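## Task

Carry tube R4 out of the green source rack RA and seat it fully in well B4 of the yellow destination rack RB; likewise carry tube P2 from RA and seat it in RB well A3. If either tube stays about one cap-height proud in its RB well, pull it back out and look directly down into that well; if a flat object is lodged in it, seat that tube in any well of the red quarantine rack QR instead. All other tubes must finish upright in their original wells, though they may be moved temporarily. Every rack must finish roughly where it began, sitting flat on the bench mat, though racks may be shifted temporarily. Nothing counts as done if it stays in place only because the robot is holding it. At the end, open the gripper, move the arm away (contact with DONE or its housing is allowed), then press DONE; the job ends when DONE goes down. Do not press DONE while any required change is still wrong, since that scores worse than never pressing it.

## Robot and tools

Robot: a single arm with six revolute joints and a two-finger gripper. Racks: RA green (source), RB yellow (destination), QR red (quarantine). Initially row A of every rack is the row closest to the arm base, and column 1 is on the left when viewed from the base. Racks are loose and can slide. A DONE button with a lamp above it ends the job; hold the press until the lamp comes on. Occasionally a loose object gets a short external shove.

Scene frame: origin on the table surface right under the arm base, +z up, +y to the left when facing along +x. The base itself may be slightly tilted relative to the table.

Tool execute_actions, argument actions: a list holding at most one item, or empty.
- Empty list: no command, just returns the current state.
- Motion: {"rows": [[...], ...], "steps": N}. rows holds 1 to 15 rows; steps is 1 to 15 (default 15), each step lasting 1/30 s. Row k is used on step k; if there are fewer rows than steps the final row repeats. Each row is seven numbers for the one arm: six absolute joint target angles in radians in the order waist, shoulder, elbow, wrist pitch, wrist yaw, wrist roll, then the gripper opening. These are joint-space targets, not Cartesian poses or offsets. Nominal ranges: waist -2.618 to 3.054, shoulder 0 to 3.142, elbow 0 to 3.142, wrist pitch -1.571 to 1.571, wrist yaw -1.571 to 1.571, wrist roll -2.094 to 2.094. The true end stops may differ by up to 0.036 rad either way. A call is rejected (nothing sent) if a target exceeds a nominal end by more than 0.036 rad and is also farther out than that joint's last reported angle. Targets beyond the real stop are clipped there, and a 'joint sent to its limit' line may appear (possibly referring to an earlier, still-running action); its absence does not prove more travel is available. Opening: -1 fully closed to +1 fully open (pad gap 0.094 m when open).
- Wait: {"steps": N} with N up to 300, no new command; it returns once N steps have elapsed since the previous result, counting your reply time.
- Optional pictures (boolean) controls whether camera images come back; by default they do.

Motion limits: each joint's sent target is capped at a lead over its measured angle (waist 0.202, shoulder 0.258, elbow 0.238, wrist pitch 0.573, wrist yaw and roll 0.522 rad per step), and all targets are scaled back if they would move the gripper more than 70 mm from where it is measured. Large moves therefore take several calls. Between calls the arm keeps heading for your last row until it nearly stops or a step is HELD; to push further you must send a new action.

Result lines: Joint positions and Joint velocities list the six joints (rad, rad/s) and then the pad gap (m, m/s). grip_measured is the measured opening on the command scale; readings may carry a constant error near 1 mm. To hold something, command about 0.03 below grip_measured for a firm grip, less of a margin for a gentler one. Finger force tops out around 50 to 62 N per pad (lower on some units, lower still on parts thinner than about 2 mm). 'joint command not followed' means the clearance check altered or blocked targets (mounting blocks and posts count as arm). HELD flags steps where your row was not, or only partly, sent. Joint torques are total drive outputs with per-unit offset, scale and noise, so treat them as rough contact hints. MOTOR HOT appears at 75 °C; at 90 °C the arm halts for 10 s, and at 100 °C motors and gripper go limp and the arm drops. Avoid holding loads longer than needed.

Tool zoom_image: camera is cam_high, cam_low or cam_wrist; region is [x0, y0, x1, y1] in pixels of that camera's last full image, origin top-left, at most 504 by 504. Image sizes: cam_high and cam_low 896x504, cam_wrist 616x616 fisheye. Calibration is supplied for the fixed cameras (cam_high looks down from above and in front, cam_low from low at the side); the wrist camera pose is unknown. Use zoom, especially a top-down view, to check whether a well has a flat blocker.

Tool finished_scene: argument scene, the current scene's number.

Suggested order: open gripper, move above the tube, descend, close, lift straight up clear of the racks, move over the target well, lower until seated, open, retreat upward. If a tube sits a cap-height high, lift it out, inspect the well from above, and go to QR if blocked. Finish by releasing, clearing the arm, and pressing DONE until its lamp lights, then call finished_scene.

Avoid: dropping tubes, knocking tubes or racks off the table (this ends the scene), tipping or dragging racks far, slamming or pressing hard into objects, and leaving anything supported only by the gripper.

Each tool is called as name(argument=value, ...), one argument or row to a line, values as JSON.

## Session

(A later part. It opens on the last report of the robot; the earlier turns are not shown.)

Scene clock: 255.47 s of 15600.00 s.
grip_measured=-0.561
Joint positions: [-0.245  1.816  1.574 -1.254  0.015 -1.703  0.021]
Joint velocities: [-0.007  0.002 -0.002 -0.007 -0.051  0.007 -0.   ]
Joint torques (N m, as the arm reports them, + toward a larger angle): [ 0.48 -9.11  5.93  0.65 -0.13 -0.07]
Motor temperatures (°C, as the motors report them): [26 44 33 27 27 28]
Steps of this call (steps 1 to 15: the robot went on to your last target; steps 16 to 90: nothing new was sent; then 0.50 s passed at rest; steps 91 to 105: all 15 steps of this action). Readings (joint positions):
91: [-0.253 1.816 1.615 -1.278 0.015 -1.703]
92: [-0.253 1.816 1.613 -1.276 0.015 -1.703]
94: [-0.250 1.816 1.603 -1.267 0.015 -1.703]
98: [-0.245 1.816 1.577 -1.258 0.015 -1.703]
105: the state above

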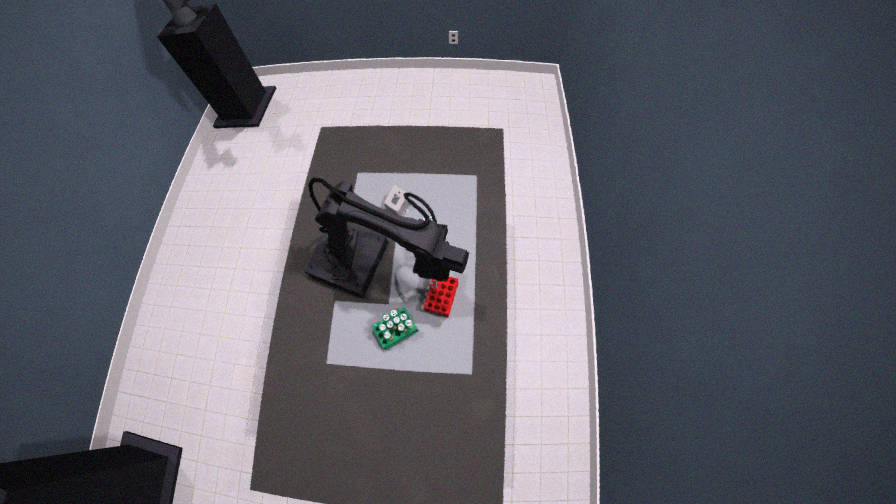

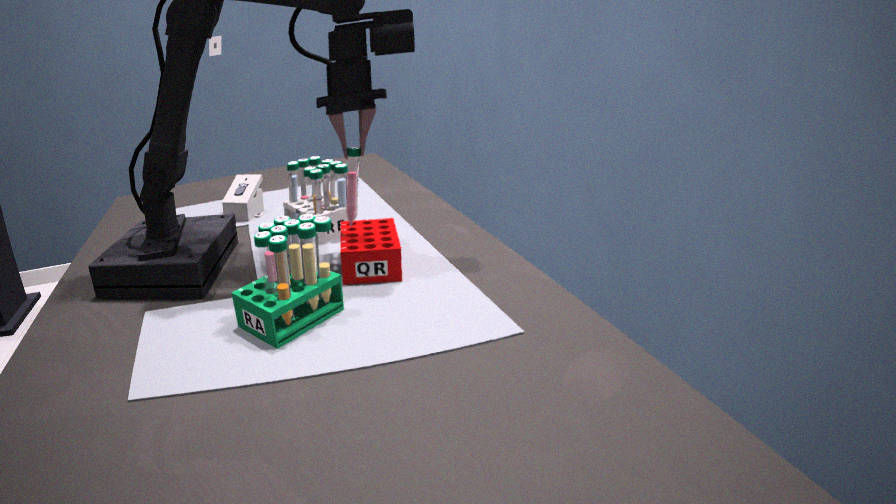

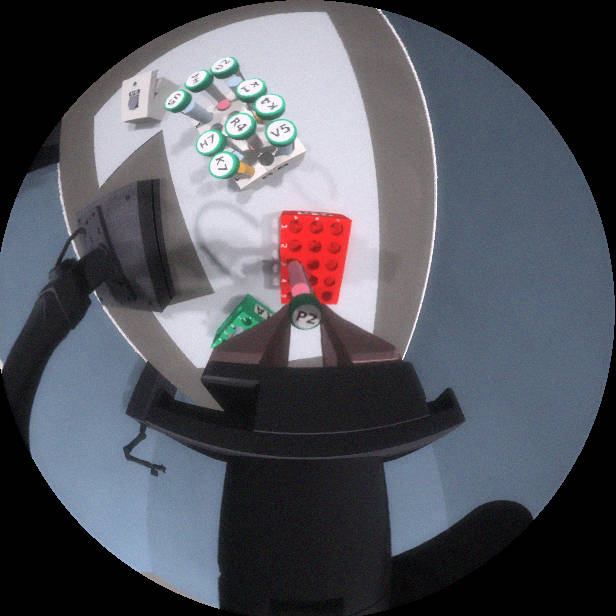

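execute_actions(
  actions=[
    {"rows":[[-0.255,1.806,1.574,-1.225,0,-1.71,-0.6],[-0.26,1.806,1.567,-1.215,0,-1.71,-0.6],[-0.26,1.806,1.56,-1.207,0,-1.71,-0.6],[-0.26,1.806,1.553,-1.20,0,-1.71,-0.6],[-0.26,1.806,1.546,-1.193,0,-1.71,-0.6],[-0.26,1.806,1.539,-1.186,0,-1.71,-0.6],[-0.26,1.806,1.532,-1.18,0,-1.71,-0.6],[-0.26,1.806,1.525,-1.176,0,-1.71,-0.6],[-0.26,1.806,1.518,-1.174,0,-1.71,-0.6],[-0.26,1.806,1.512,-1.174,0,-1.71,-0.6]],"steps":15},
  ],
)

zoom_image(
  camera="cam_wrist",
  region=[220,190,380,340],
)

zoom_image(
  camera="cam_low",
  region=[300,120,430,290],
)

Scene clock: 263.23 s of 15600.00 s.
grip_measured=-0.561
Joint positions: [-0.253  1.816  1.513 -1.197  0.014 -1.703  0.021]
Joint velocities: [-0.012  0.007 -0.002  0.037  0.022  0.022  0.   ]
Joint torques (N m, as the arm reports them, + toward a larger angle): [-0.77 -9.05  5.97  0.68 -0.12 -0.08]
Motor temperatures (°C, as the motors report them): [26 45 33 27 27 28]
Steps of this call (steps 1 to 15: the robot went on to your last target; steps 16 to 90: nothing new was sent; then 4.27 s passed at rest; steps 91 to 105: all 15 steps of this action). Readings (joint positions):
91: [-0.245 1.816 1.574 -1.251 0.015 -1.703]
92: [-0.245 1.816 1.574 -1.248 0.014 -1.703]
94: [-0.248 1.816 1.569 -1.237 0.014 -1.703]
98: [-0.253 1.816 1.542 -1.211 0.014 -1.703]
105: the state above

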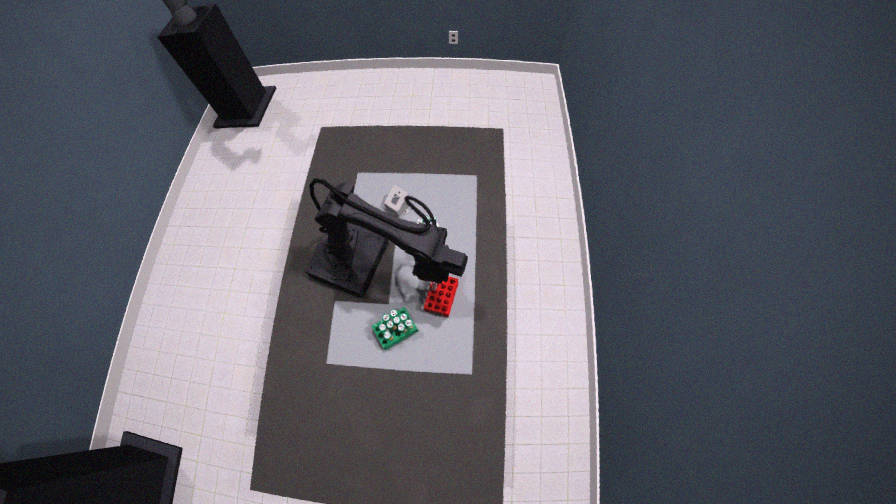

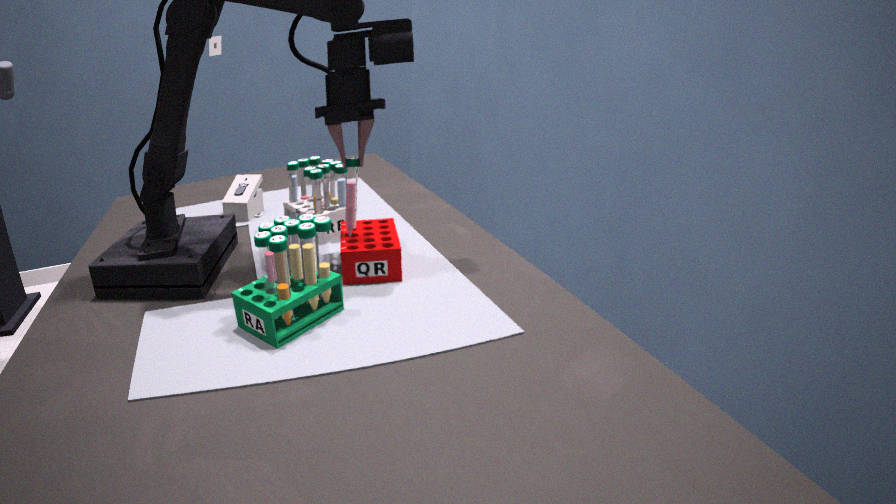

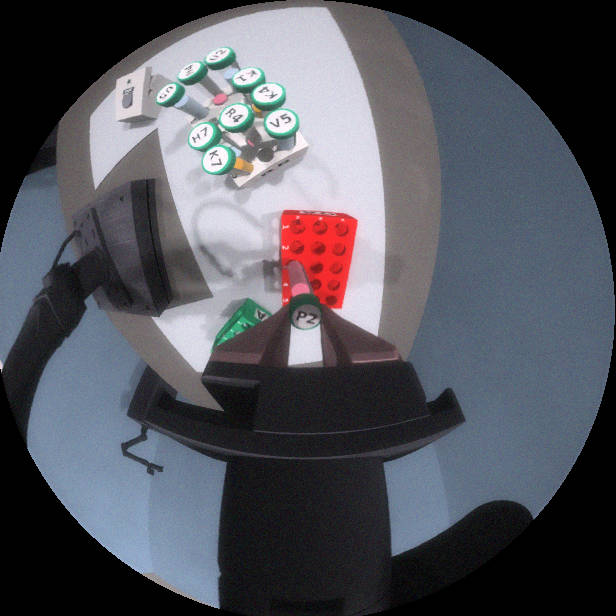

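Region (220, 190, 380, 340) of cam_wrist's 616x616 image, scaled by 3.150, with more detail than that image has; it fills the top 472 rows of this view, and the rest is white.

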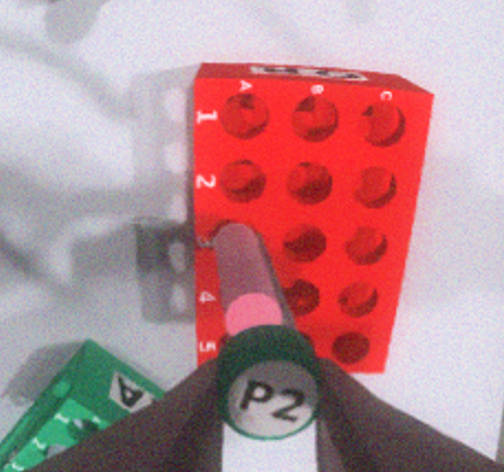

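Region (300, 120, 430, 290) of cam_low's 896x504 image, scaled by 2.965, with more detail than that image has; it fills the left 385 columns of this view, and the rest is white.

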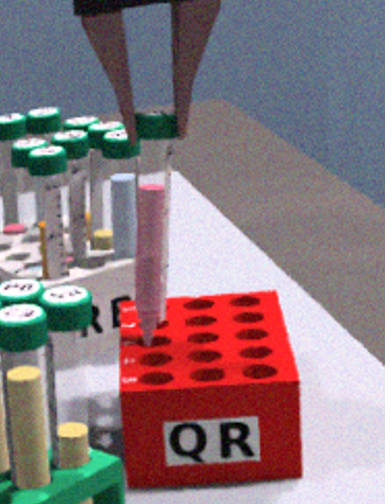

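execute_actions(
  actions=[
    {"rows":[[-0.263,1.81,1.512,-1.155,0,-1.71,-0.6],[-0.263,1.81,1.512,-1.15,0,-1.71,-0.6],[-0.263,1.81,1.512,-1.145,0,-1.71,-0.6],[-0.263,1.81,1.506,-1.138,0,-1.71,-0.6],[-0.263,1.81,1.50,-1.131,0,-1.71,-0.6],[-0.263,1.81,1.494,-1.124,0,-1.71,-0.6],[-0.263,1.81,1.488,-1.118,0,-1.71,-0.6],[-0.263,1.811,1.482,-1.112,0,-1.71,-0.6],[-0.263,1.812,1.476,-1.106,0,-1.71,-0.6],[-0.263,1.813,1.47,-1.10,0,-1.71,-0.6],[-0.263,1.814,1.464,-1.095,0,-1.71,-0.6],[-0.263,1.815,1.458,-1.09,0,-1.71,-0.6],[-0.263,1.816,1.452,-1.086,0,-1.71,-0.6],[-0.263,1.816,1.446,-1.083,0,-1.71,-0.6],[-0.263,1.816,1.44,-1.08,0,-1.71,-0.6]],"steps":15},
  ],
  pictures=false,
)

execute_actions(
  actions=[
    {"steps":10},
  ],
)

zoom_image(
  camera="cam_low",
  region=[300,120,430,290],
)

Scene clock: 268.80 s of 15600.00 s.
grip_measured=-0.561
Joint positions: [-0.257  1.816  1.454 -1.122  0.018 -1.703  0.021]
Joint velocities: [-0.007  0.007 -0.154  0.095  0.051  0.037 -0.001]
Joint torques (N m, as the arm reports them, + toward a larger angle): [-0.7  -8.23  5.7   0.72 -0.2  -0.08]
Motor temperatures (°C, as the motors report them): [26 45 33 27 27 28]
Steps of this call (steps 1 to 15: the robot went on to your last target; steps 16 to 90: nothing new was sent; then 2.07 s passed at rest; steps 91 to 105: all 15 steps of this action). Readings (joint positions):
91: [-0.253 1.816 1.513 -1.188 0.014 -1.703]
92: [-0.253 1.816 1.513 -1.185 0.014 -1.703]
94: [-0.253 1.816 1.513 -1.175 0.014 -1.703]
98: [-0.253 1.816 1.499 -1.159 0.014 -1.703]
105: the state above

Scene clock: 269.13 s of 15600.00 s.
grip_measured=-0.561
Joint positions: [-0.257  1.816  1.443 -1.111  0.02  -1.703  0.021]
Joint velocities: [-0.012  0.002 -0.012 -0.022  0.022  0.007 -0.001]
Joint torques (N m, as the arm reports them, + toward a larger angle): [-0.71 -8.27  5.82  0.81 -0.18 -0.07]
Motor temperatures (°C, as the motors report them): [26 45 33 27 27 28]
Steps of this call (steps 1 to 10: the robot went on to your last target). Readings (joint positions):
1: [-0.257 1.816 1.449 -1.118 0.018 -1.703]
2: [-0.257 1.816 1.446 -1.115 0.019 -1.703]
4: [-0.257 1.816 1.443 -1.111 0.020 -1.703]
8: [-0.257 1.816 1.443 -1.111 0.020 -1.703]
10: the state above

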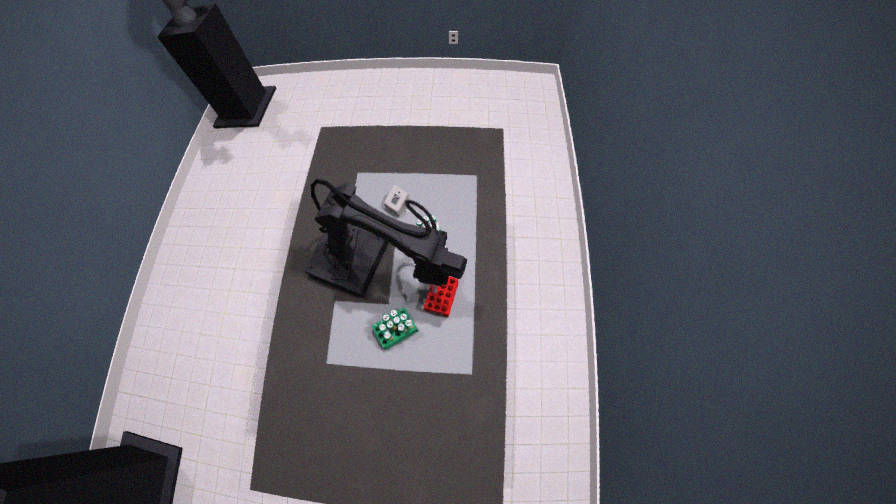

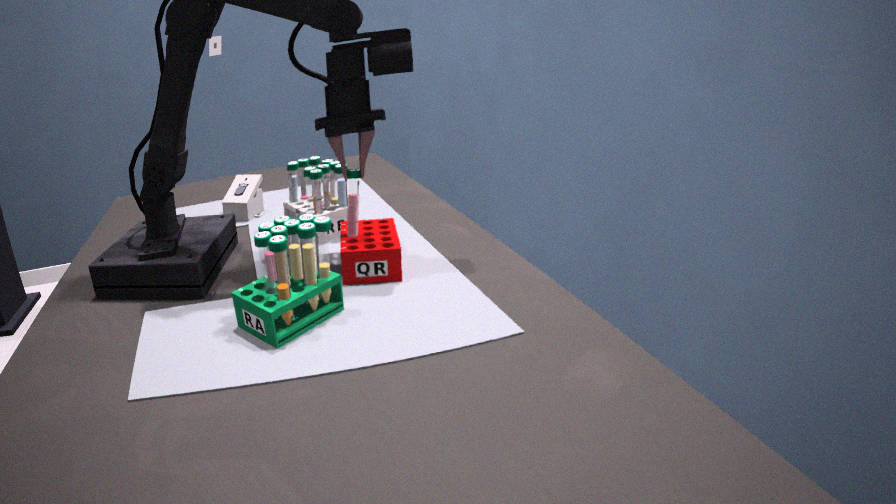

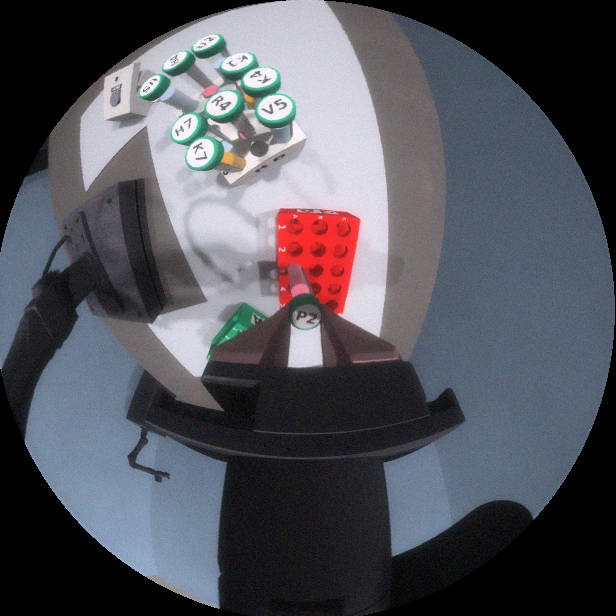

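Region (300, 120, 430, 290) of cam_low's 896x504 image, scaled by 2.965, with more detail than that image has; it fills the left 385 columns of this view, and the rest is white.

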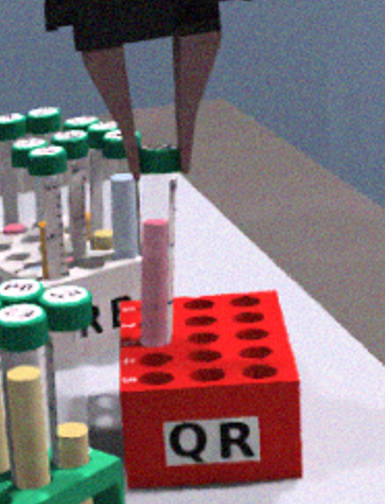

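execute_actions(
  actions=[
    {"rows":[[-0.263,1.817,1.436,-1.078,0,-1.71,-0.6],[-0.263,1.818,1.43,-1.072,0,-1.71,-0.6],[-0.263,1.819,1.424,-1.066,0,-1.71,-0.6],[-0.263,1.82,1.418,-1.06,0,-1.71,-0.6],[-0.263,1.82,1.412,-1.054,0,-1.71,-0.6],[-0.263,1.821,1.406,-1.048,0,-1.71,-0.6],[-0.263,1.821,1.40,-1.042,0,-1.71,-0.6],[-0.263,1.822,1.394,-1.036,0,-1.71,-0.6],[-0.263,1.822,1.388,-1.03,0,-1.71,-0.6],[-0.263,1.822,1.382,-1.024,0,-1.71,-0.6],[-0.263,1.822,1.376,-1.018,0,-1.71,-0.6],[-0.263,1.822,1.37,-1.012,0,-1.71,-0.6],[-0.263,1.822,1.364,-1.006,0,-1.71,-0.6],[-0.263,1.822,1.358,-1.0,0,-1.71,-0.6],[-0.263,1.822,1.352,-0.995,0,-1.71,-0.6]],"steps":15},
  ],
  pictures=false,
)

execute_actions(
  actions=[
    {"steps":10},
  ],
)

zoom_image(
  camera="cam_low",
  region=[300,120,430,290],
)

Scene clock: 279.00 s of 15600.00 s.
grip_measured=-0.561
Joint positions: [-0.257  1.816  1.375 -1.037  0.024 -1.703  0.021]
Joint velocities: [-0.002  0.017 -0.027  0.037 -0.051 -0.037 -0.001]
Joint torques (N m, as the arm reports them, + toward a larger angle): [-0.61 -7.65  4.26  0.84 -0.25 -0.08]
Motor temperatures (°C, as the motors report them): [26 45 32 28 27 28]
Steps of this call (steps 1 to 30: the robot went on to your last target; steps 31 to 90: nothing new was sent; then 6.37 s passed at rest; steps 91 to 105: all 15 steps of this action). Readings (joint positions):
91: [-0.257 1.816 1.443 -1.111 0.020 -1.703]
92: [-0.257 1.816 1.441 -1.109 0.020 -1.703]
94: [-0.257 1.816 1.434 -1.101 0.021 -1.703]
98: [-0.257 1.816 1.409 -1.076 0.022 -1.703]
105: the state above

Scene clock: 279.33 s of 15600.00 s.
grip_measured=-0.561
Joint positions: [-0.257  1.816  1.375 -1.035  0.024 -1.703  0.021]
Joint velocities: [-0.007  0.007  0.007 -0.007 -0.007 -0.081 -0.001]
Joint torques (N m, as the arm reports them, + toward a larger angle): [-0.68 -7.66  4.13  0.89 -0.23 -0.08]
Motor temperatures (°C, as the motors report them): [26 45 32 28 27 28]
Steps of this call (steps 1 to 10: the robot went on to your last target). Readings (joint positions):
1: [-0.257 1.816 1.375 -1.035 0.024 -1.703]
2: [-0.257 1.816 1.375 -1.035 0.024 -1.703]
4: [-0.257 1.816 1.375 -1.035 0.024 -1.703]
8: [-0.257 1.816 1.375 -1.035 0.024 -1.703]
10: the state above

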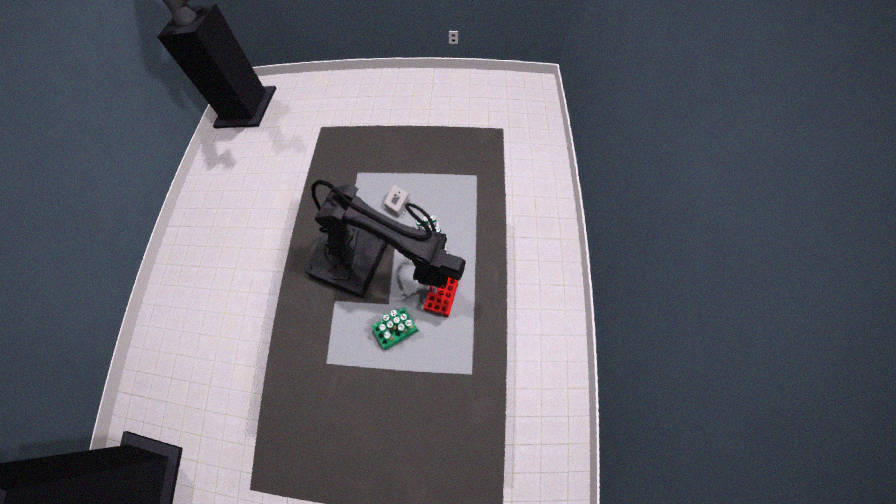

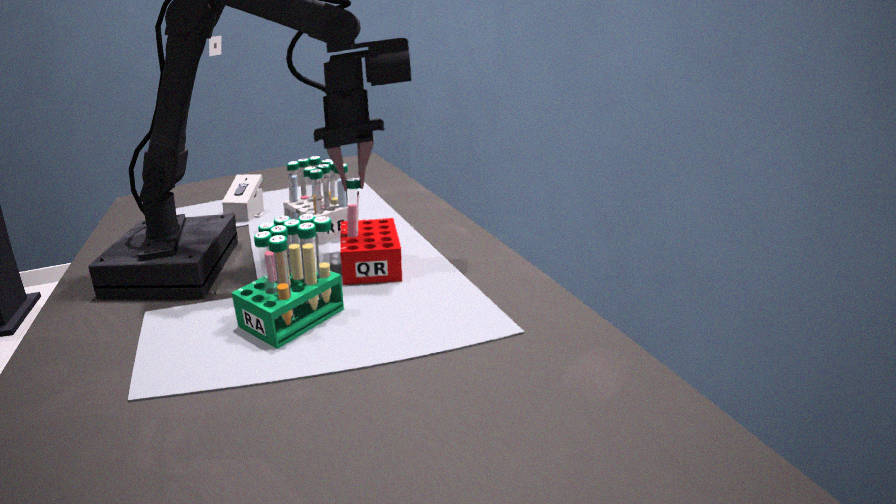

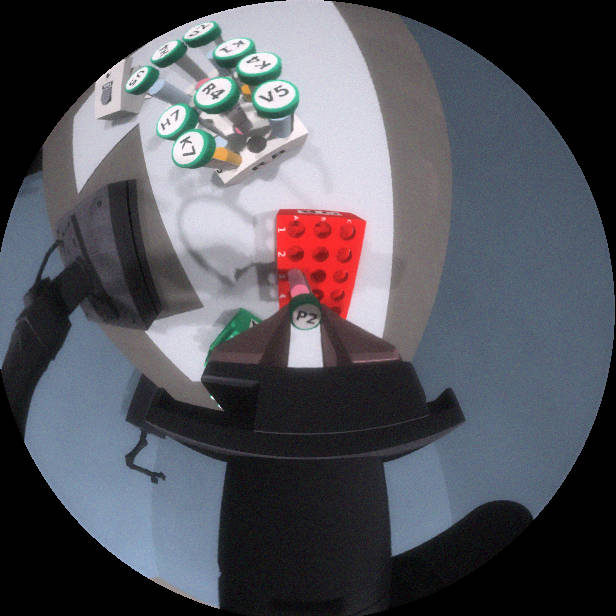

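Region (300, 120, 430, 290) of cam_low's 896x504 image, scaled by 2.965, with more detail than that image has; it fills the left 385 columns of this view, and the rest is white.

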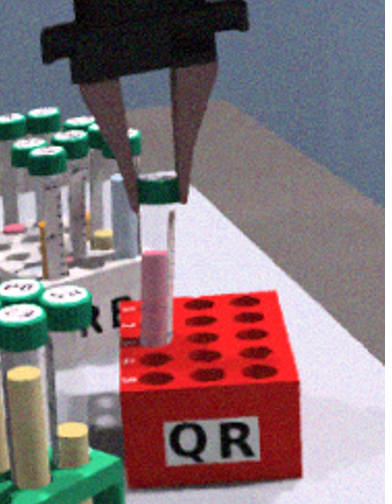

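execute_actions(
  actions=[
    {"rows":[[-0.26,1.815,1.378,-1.02,0,-1.71,-0.58],[-0.26,1.815,1.378,-1.02,0,-1.71,-0.56],[-0.26,1.815,1.378,-1.02,0,-1.71,-0.55],[-0.26,1.815,1.378,-1.02,0,-1.71,-0.54],[-0.26,1.815,1.378,-1.02,0,-1.71,-0.53],[-0.26,1.815,1.378,-1.02,0,-1.71,-0.51],[-0.26,1.815,1.378,-1.02,0,-1.71,-0.48],[-0.26,1.815,1.378,-1.02,0,-1.71,-0.44],[-0.26,1.815,1.378,-1.02,0,-1.71,-0.4]],"steps":15},
  ],
)

zoom_image(
  camera="cam_low",
  region=[300,120,430,290],
)

Scene clock: 285.10 s of 15600.00 s.
grip_measured=-0.402
Joint positions: [-0.257  1.817  1.375 -1.033  0.018 -1.703  0.028]
Joint velocities: [ 0.012 -0.007 -0.002  0.022  0.022 -0.022  0.   ]
Joint torques (N m, as the arm reports them, + toward a larger angle): [-0.42 -8.39  6.3   0.67 -0.16 -0.08]
Motor temperatures (°C, as the motors report them): [26 45 32 28 27 28]
Steps of this call (steps 1 to 15: the robot went on to your last target; steps 16 to 90: nothing new was sent; then 2.27 s passed at rest; steps 91 to 105: all 15 steps of this action). Readings (joint positions):
91: [-0.257 1.816 1.375 -1.035 0.024 -1.703]
92: [-0.257 1.816 1.375 -1.035 0.024 -1.703]
94: [-0.257 1.816 1.375 -1.035 0.024 -1.703]
98: [-0.257 1.816 1.375 -1.034 0.021 -1.703]
105: the state above

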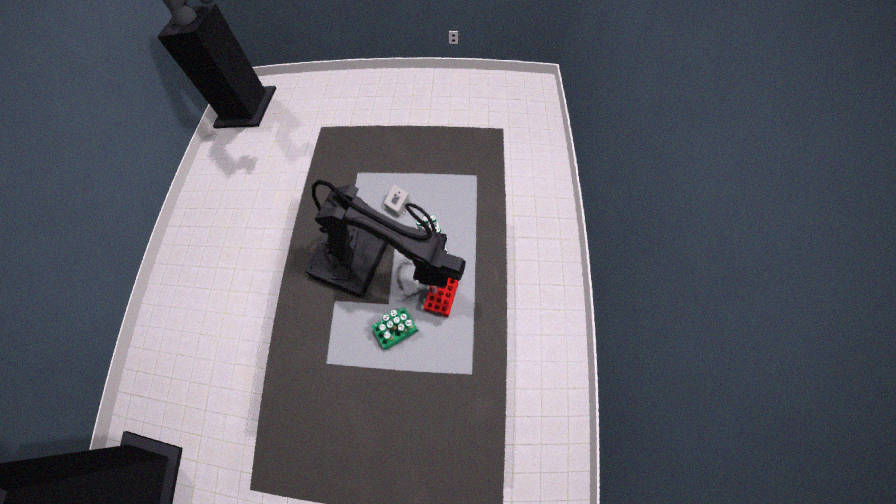

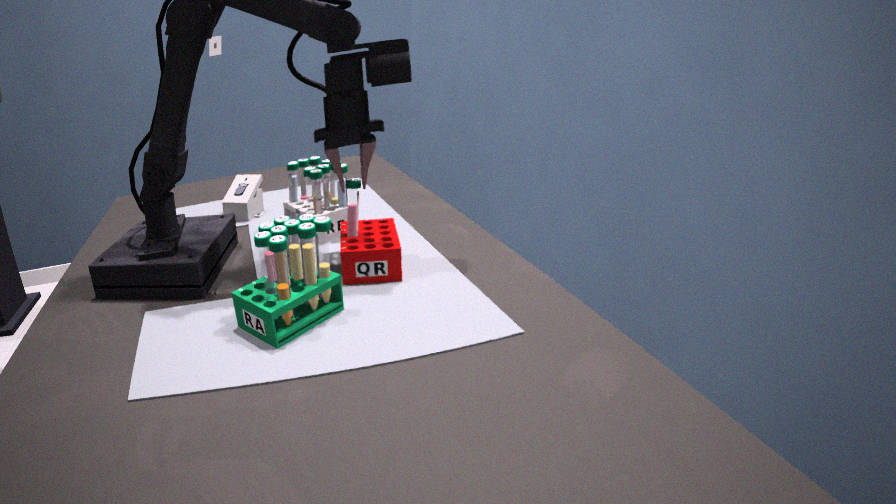

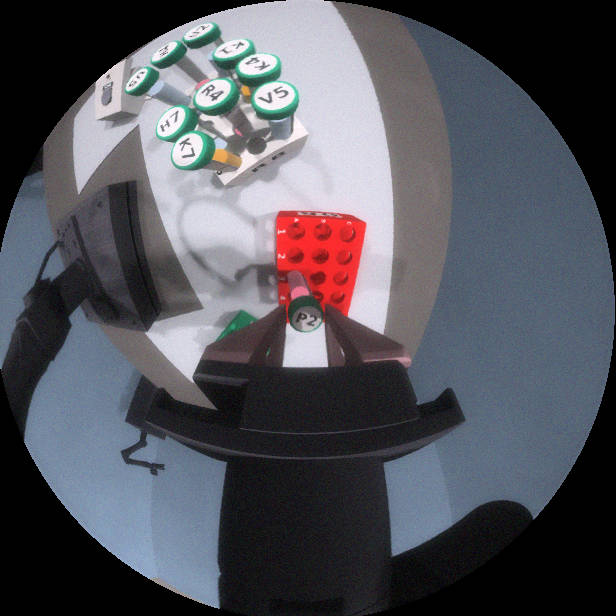

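Region (300, 120, 430, 290) of cam_low's 896x504 image, scaled by 2.965, with more detail than that image has; it fills the left 385 columns of this view, and the rest is white.

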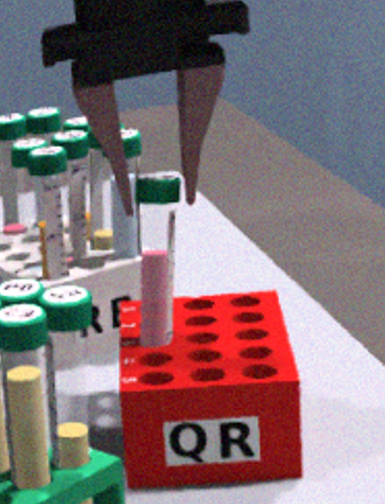

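execute_actions(
  actions=[
    {"rows":[[-0.26,1.815,1.41,-1.05,0,-1.71,-0.4],[-0.26,1.815,1.43,-1.08,0,-1.71,-0.4],[-0.26,1.815,1.455,-1.11,0,-1.71,-0.4],[-0.26,1.82,1.485,-1.15,0,-1.71,-0.4],[-0.26,1.825,1.515,-1.19,0,-1.71,-0.4],[-0.26,1.83,1.545,-1.23,0,-1.71,-0.4],[-0.27,1.835,1.575,-1.27,0,-1.71,-0.4],[-0.29,1.84,1.605,-1.31,0,-1.71,-0.4],[-0.32,1.85,1.635,-1.35,0,-1.71,-0.4],[-0.35,1.86,1.665,-1.38,0,-1.71,-0.4],[-0.38,1.865,1.69,-1.41,0,-1.71,-0.4],[-0.41,1.87,1.71,-1.43,0,-1.71,-0.4],[-0.43,1.875,1.73,-1.43,0,-1.71,-0.4],[-0.45,1.875,1.74,-1.43,0,-1.71,-0.4]],"steps":15},
  ],
  pictures=false,
)

execute_actions(
  actions=[
    {"steps":20},
  ],
)

zoom_image(
  camera="cam_wrist",
  region=[230,140,390,290],
)

zoom_image(
  camera="cam_low",
  region=[220,140,430,350],
)

Scene clock: 295.43 s of 15600.00 s.
grip_measured=-0.402
Joint positions: [-0.425  1.867  1.702 -1.334  0.007 -1.703  0.028]
Joint velocities: [-0.779  0.061  0.295 -0.315  0.11   0.007  0.   ]
Joint torques (N m, as the arm reports them, + toward a larger angle): [ 2.08 -8.29  7.6   0.17 -0.24 -0.08]
Motor temperatures (°C, as the motors report them): [26 45 32 28 27 28]
Steps of this call (steps 1 to 15: the robot went on to your last target; steps 16 to 90: nothing new was sent; then 6.83 s passed at rest; steps 91 to 105: all 15 steps of this action). Readings (joint positions):
91: [-0.257 1.817 1.375 -1.033 0.017 -1.703]
92: [-0.257 1.818 1.378 -1.038 0.017 -1.703]
94: [-0.257 1.824 1.406 -1.068 0.017 -1.703]
98: [-0.260 1.841 1.521 -1.165 0.015 -1.703]
105: the state above

Scene clock: 296.10 s of 15600.00 s.
grip_measured=-0.402
Joint positions: [-0.455  1.877  1.713 -1.404  0.016 -1.703  0.028]
Joint velocities: [-0.007 -0.007 -0.007 -0.022 -0.007 -0.051 -0.001]
Joint torques (N m, as the arm reports them, + toward a larger angle): [ 0.36 -8.81  8.22  0.25 -0.15 -0.07]
Motor temperatures (°C, as the motors report them): [26 45 32 28 27 28]
Steps of this call (steps 1 to 20: the robot went on to your last target). Readings (joint positions):
1: [-0.447 1.868 1.709 -1.344 0.011 -1.703]
2: [-0.461 1.869 1.712 -1.354 0.015 -1.703]
4: [-0.467 1.870 1.713 -1.372 0.018 -1.703]
8: [-0.457 1.875 1.713 -1.394 0.016 -1.703]
20: the state above

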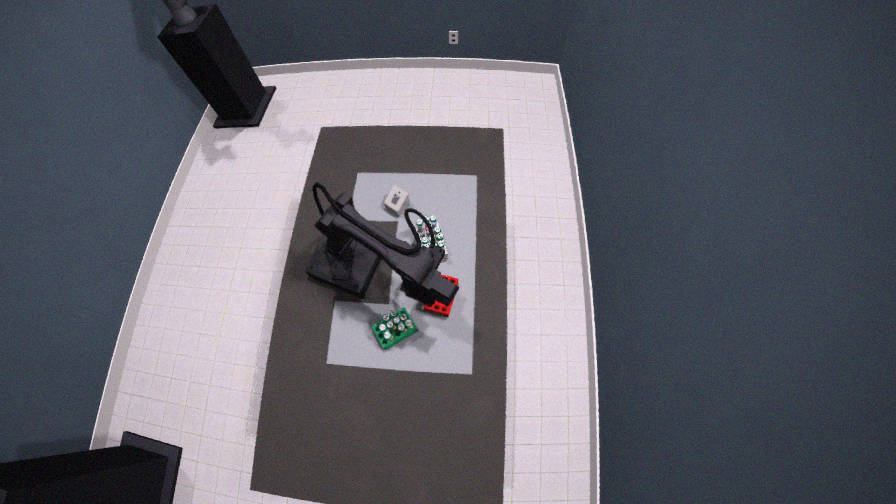

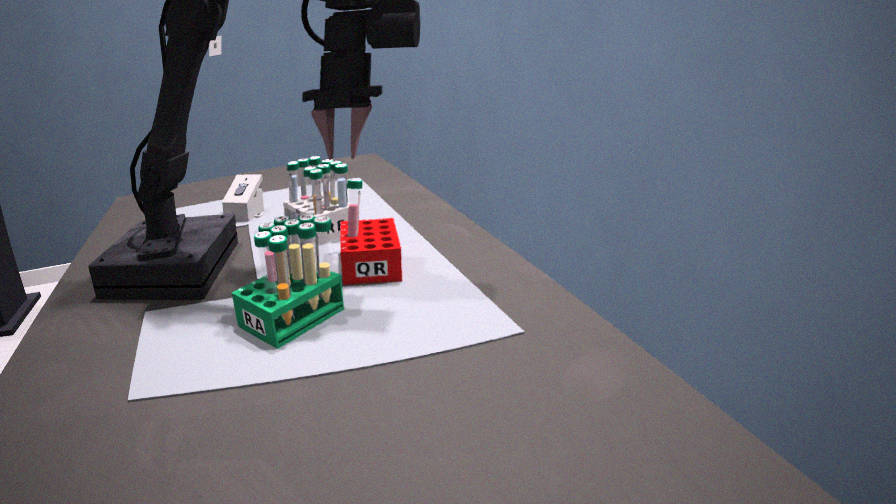

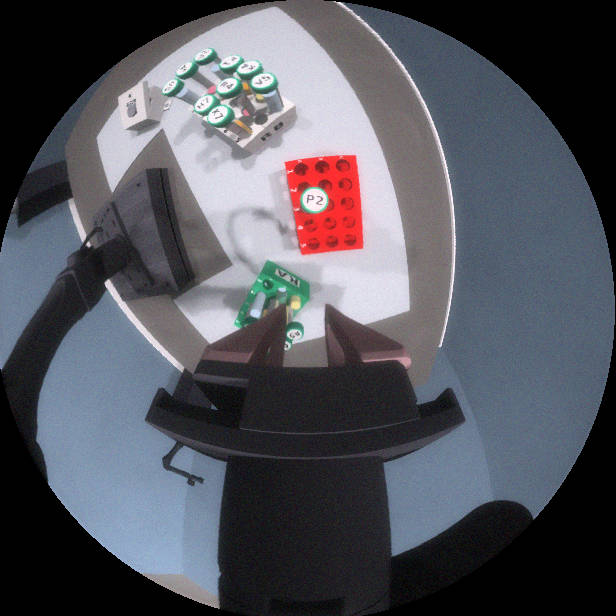

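Region (230, 140, 390, 290) of cam_wrist's 616x616 image, scaled by 3.150, with more detail than that image has; it fills the top 472 rows of this view, and the rest is white.

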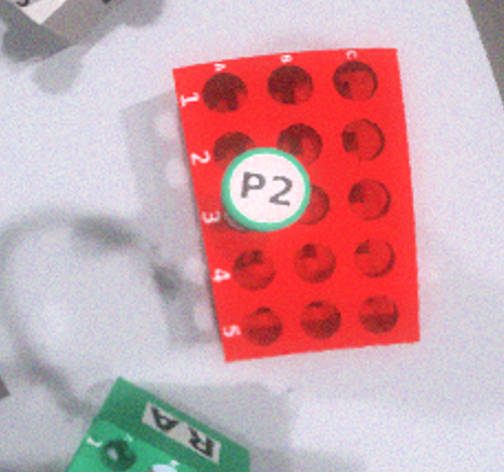

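Region (220, 140, 430, 350) of cam_low's 896x504 image, scaled by 2.400, with more detail than that image has.

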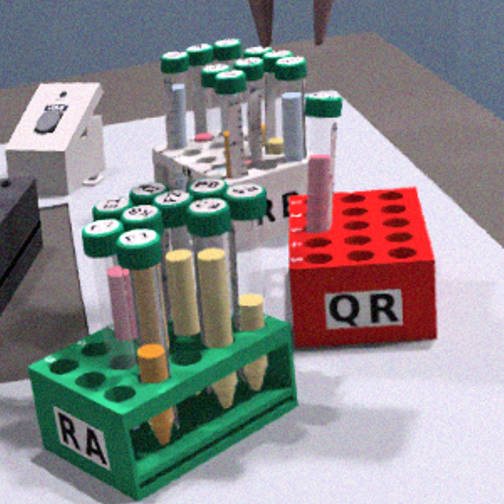

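execute_actions(
  actions=[
    {"rows":[[-0.43,1.875,1.71,-1.38,0,-1.71,-0.35],[-0.41,1.875,1.705,-1.37,0,-1.71,-0.35],[-0.385,1.875,1.70,-1.36,0,-1.71,-0.35],[-0.36,1.878,1.69,-1.345,0,-1.71,-0.35],[-0.335,1.88,1.68,-1.33,0,-1.71,-0.35],[-0.31,1.882,1.67,-1.315,0,-1.71,-0.35],[-0.29,1.884,1.655,-1.30,0,-1.71,-0.35],[-0.275,1.886,1.64,-1.285,0,-1.71,-0.35],[-0.262,1.888,1.625,-1.27,0,-1.71,-0.35],[-0.255,1.888,1.61,-1.255,0,-1.71,-0.35],[-0.252,1.888,1.595,-1.24,0,-1.71,-0.35],[-0.252,1.888,1.585,-1.232,0,-1.71,-0.35],[-0.252,1.888,1.577,-1.232,0,-1.71,-0.35]],"steps":15},
  ],
  pictures=false,
)

execute_actions(
  actions=[
    {"steps":15},
  ],
)

Scene clock: 306.03 s of 15600.00 s.
grip_measured=-0.352
Joint positions: [-0.243  1.895  1.581 -1.272  0.007 -1.703  0.03 ]
Joint velocities: [-0.022  0.071 -0.154  0.125 -0.022  0.007  0.   ]
Joint torques (N m, as the arm reports them, + toward a larger angle): [-0.77 -9.86  6.41  0.59 -0.05 -0.07]
Motor temperatures (°C, as the motors report them): [26 45 33 27 27 28]
Steps of this call (steps 1 to 15: the robot went on to your last target; steps 16 to 90: nothing new was sent; then 6.43 s passed at rest; steps 91 to 105: all 15 steps of this action). Readings (joint positions):
91: [-0.454 1.877 1.713 -1.404 0.016 -1.703]
92: [-0.449 1.877 1.713 -1.402 0.016 -1.703]
94: [-0.422 1.877 1.710 -1.389 0.018 -1.703]
98: [-0.318 1.877 1.671 -1.341 0.017 -1.703]
105: the state above

Scene clock: 306.53 s of 15600.00 s.
grip_measured=-0.352
Joint positions: [-0.245  1.899  1.575 -1.246  0.007 -1.703  0.03 ]
Joint velocities: [ 0.002 -0.007 -0.007  0.022 -0.051 -0.022  0.   ]
Joint torques (N m, as the arm reports them, + toward a larger angle): [-0.74 -9.72  6.06  0.55 -0.08 -0.09]
Motor temperatures (°C, as the motors report them): [26 45 33 27 27 28]
Steps of this call (steps 1 to 15: the robot went on to your last target). Readings (joint positions):
1: [-0.244 1.898 1.577 -1.268 0.007 -1.703]
2: [-0.245 1.899 1.576 -1.265 0.007 -1.703]
4: [-0.245 1.899 1.575 -1.258 0.007 -1.703]
8: [-0.245 1.899 1.575 -1.250 0.007 -1.703]
15: the state above

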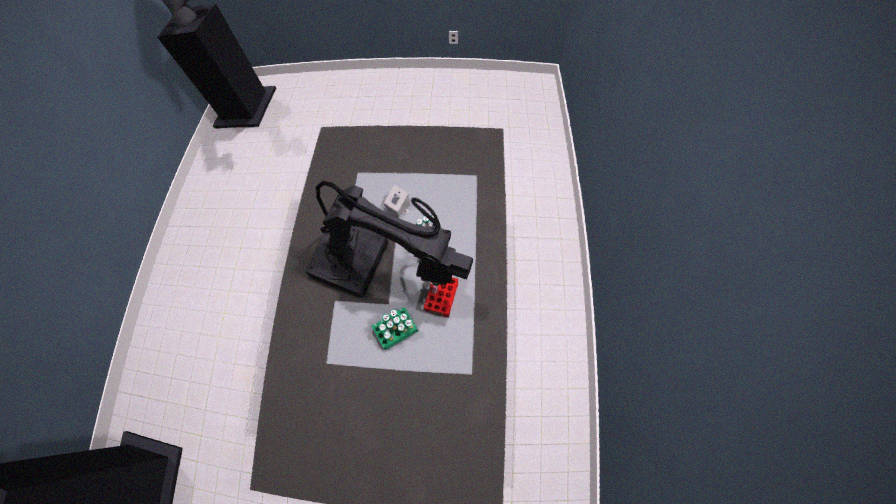

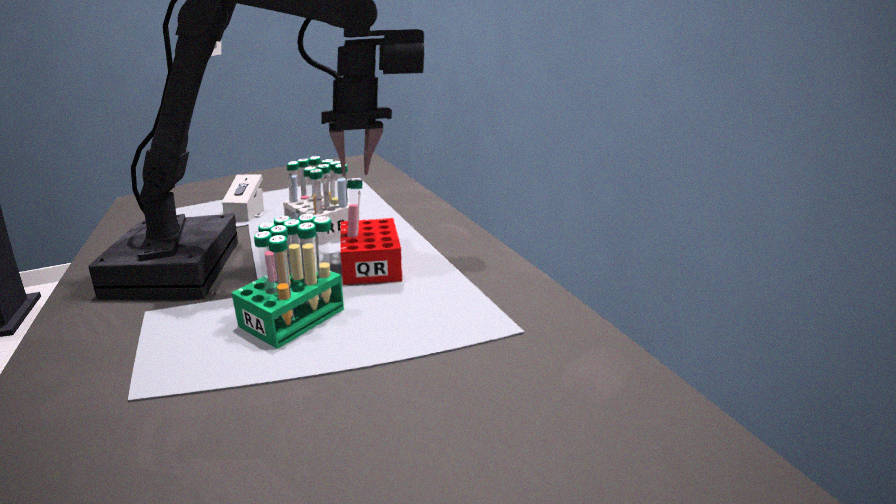

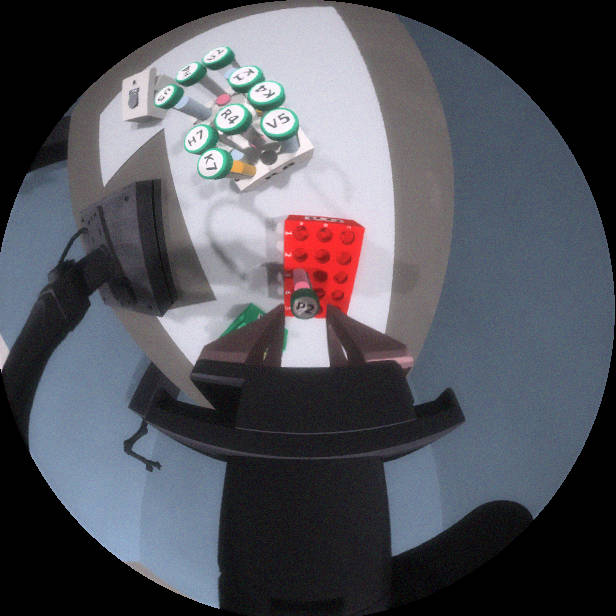

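execute_actions(
  actions=[
    {"rows":[[-0.255,1.89,1.57,-1.215,0,-1.71,-0.35],[-0.26,1.892,1.562,-1.205,0,-1.71,-0.35],[-0.264,1.894,1.554,-1.195,0,-1.71,-0.35],[-0.264,1.896,1.546,-1.185,0,-1.71,-0.35],[-0.264,1.898,1.538,-1.175,0,-1.71,-0.35],[-0.264,1.899,1.53,-1.166,0,-1.71,-0.35],[-0.264,1.9,1.522,-1.158,0,-1.71,-0.35],[-0.264,1.9,1.514,-1.15,0,-1.71,-0.35],[-0.264,1.9,1.506,-1.143,0,-1.71,-0.35],[-0.264,1.9,1.498,-1.138,0,-1.71,-0.35],[-0.264,1.9,1.49,-1.135,0,-1.71,-0.35]],"steps":15},
  ],
  pictures=false,
)

execute_actions(
  actions=[
    {"rows":[[-0.264,1.9,1.49,-1.135,0,-1.71,-0.42],[-0.264,1.9,1.49,-1.135,0,-1.71,-0.47],[-0.264,1.9,1.49,-1.135,0,-1.71,-0.5],[-0.264,1.885,1.49,-1.135,0,-1.71,-0.51],[-0.264,1.878,1.49,-1.135,0,-1.71,-0.51],[-0.264,1.874,1.486,-1.135,0,-1.71,-0.51],[-0.264,1.87,1.481,-1.134,0,-1.71,-0.51],[-0.264,1.866,1.476,-1.133,0,-1.71,-0.51],[-0.264,1.862,1.471,-1.132,0,-1.71,-0.51],[-0.264,1.858,1.466,-1.131,0,-1.71,-0.51],[-0.264,1.854,1.461,-1.13,0,-1.71,-0.51],[-0.264,1.851,1.456,-1.13,0,-1.71,-0.51]],"steps":15},
  ],
)

zoom_image(
  camera="cam_low",
  region=[300,120,430,290],
)

Scene clock: 315.90 s of 15600.00 s.
grip_measured=-0.352
Joint positions: [-0.258  1.899  1.492 -1.162  0.007 -1.703  0.03 ]
Joint velocities: [-0.017 -0.002 -0.017  0.051 -0.037  0.022 -0.001]
Joint torques (N m, as the arm reports them, + toward a larger angle): [-0.77 -8.77  5.7   0.59 -0.06 -0.08]
Motor temperatures (°C, as the motors report them): [26 46 33 27 27 28]
Steps of this call (steps 1 to 15: the robot went on to your last target; steps 16 to 90: nothing new was sent; then 5.87 s passed at rest; steps 91 to 105: all 15 steps of this action). Readings (joint positions):
91: [-0.245 1.899 1.575 -1.244 0.007 -1.703]
92: [-0.245 1.899 1.574 -1.240 0.007 -1.703]
94: [-0.249 1.899 1.566 -1.226 0.007 -1.703]
98: [-0.257 1.899 1.533 -1.194 0.007 -1.703]
105: the state above

Scene clock: 316.40 s of 15600.00 s.
grip_measured=-0.507
Joint positions: [-0.258  1.881  1.467 -1.138  0.007 -1.703  0.023]
Joint velocities: [-0.007 -0.022 -0.032  0.066 -0.007  0.007  0.   ]
Joint torques (N m, as the arm reports them, + toward a larger angle): [ -0.82 -11.01   5.12   0.47  -0.04  -0.06]
Motor temperatures (°C, as the motors report them): [26 46 33 27 27 28]
Steps of this call (steps 1 to 15: all 15 steps of this action). Readings (joint positions):
1: [-0.258 1.899 1.492 -1.161 0.007 -1.703]
2: [-0.258 1.899 1.492 -1.158 0.007 -1.703]
4: [-0.258 1.899 1.492 -1.154 0.007 -1.703]
8: [-0.258 1.899 1.491 -1.152 0.007 -1.703]
15: the state above

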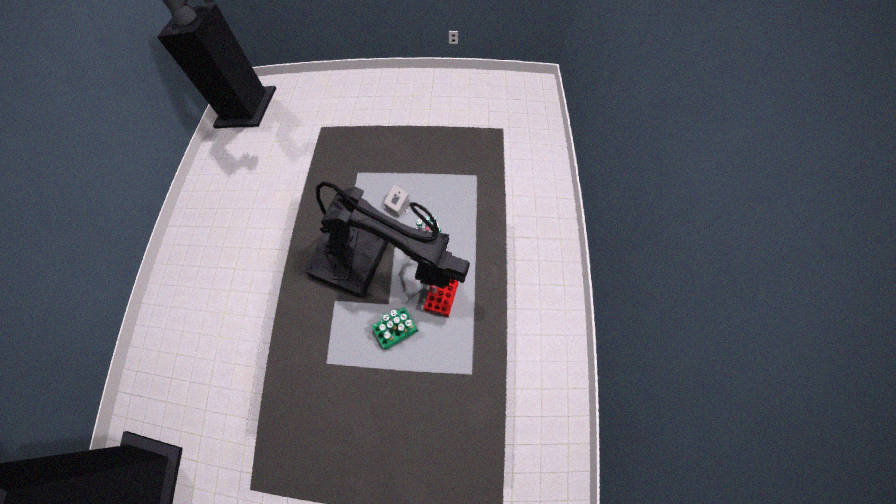

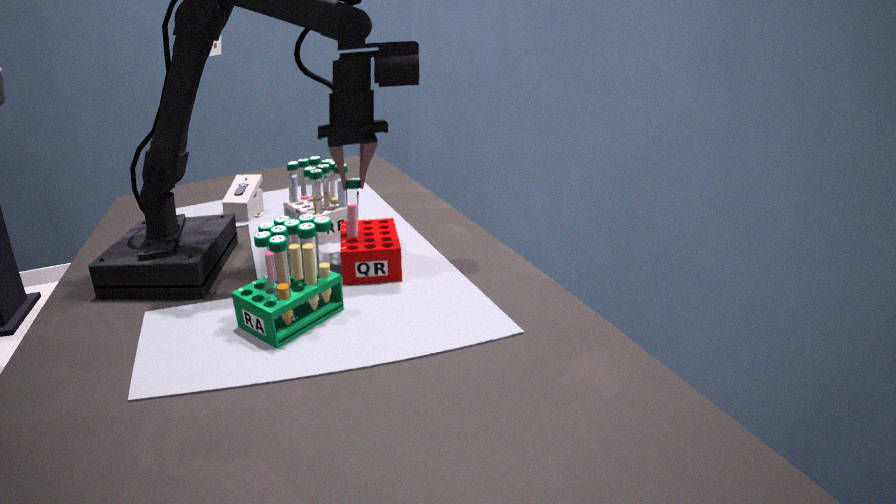

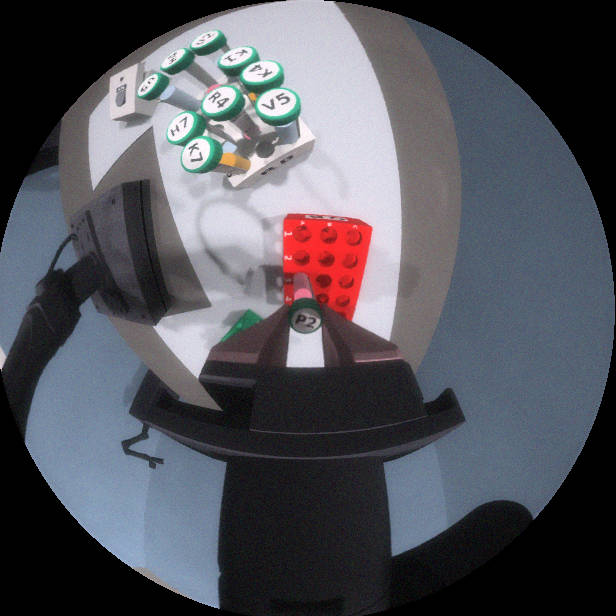

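Region (300, 120, 430, 290) of cam_low's 896x504 image, scaled by 2.965, with more detail than that image has; it fills the left 385 columns of this view, and the rest is white.

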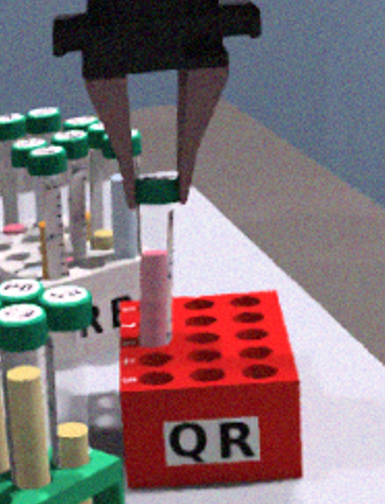

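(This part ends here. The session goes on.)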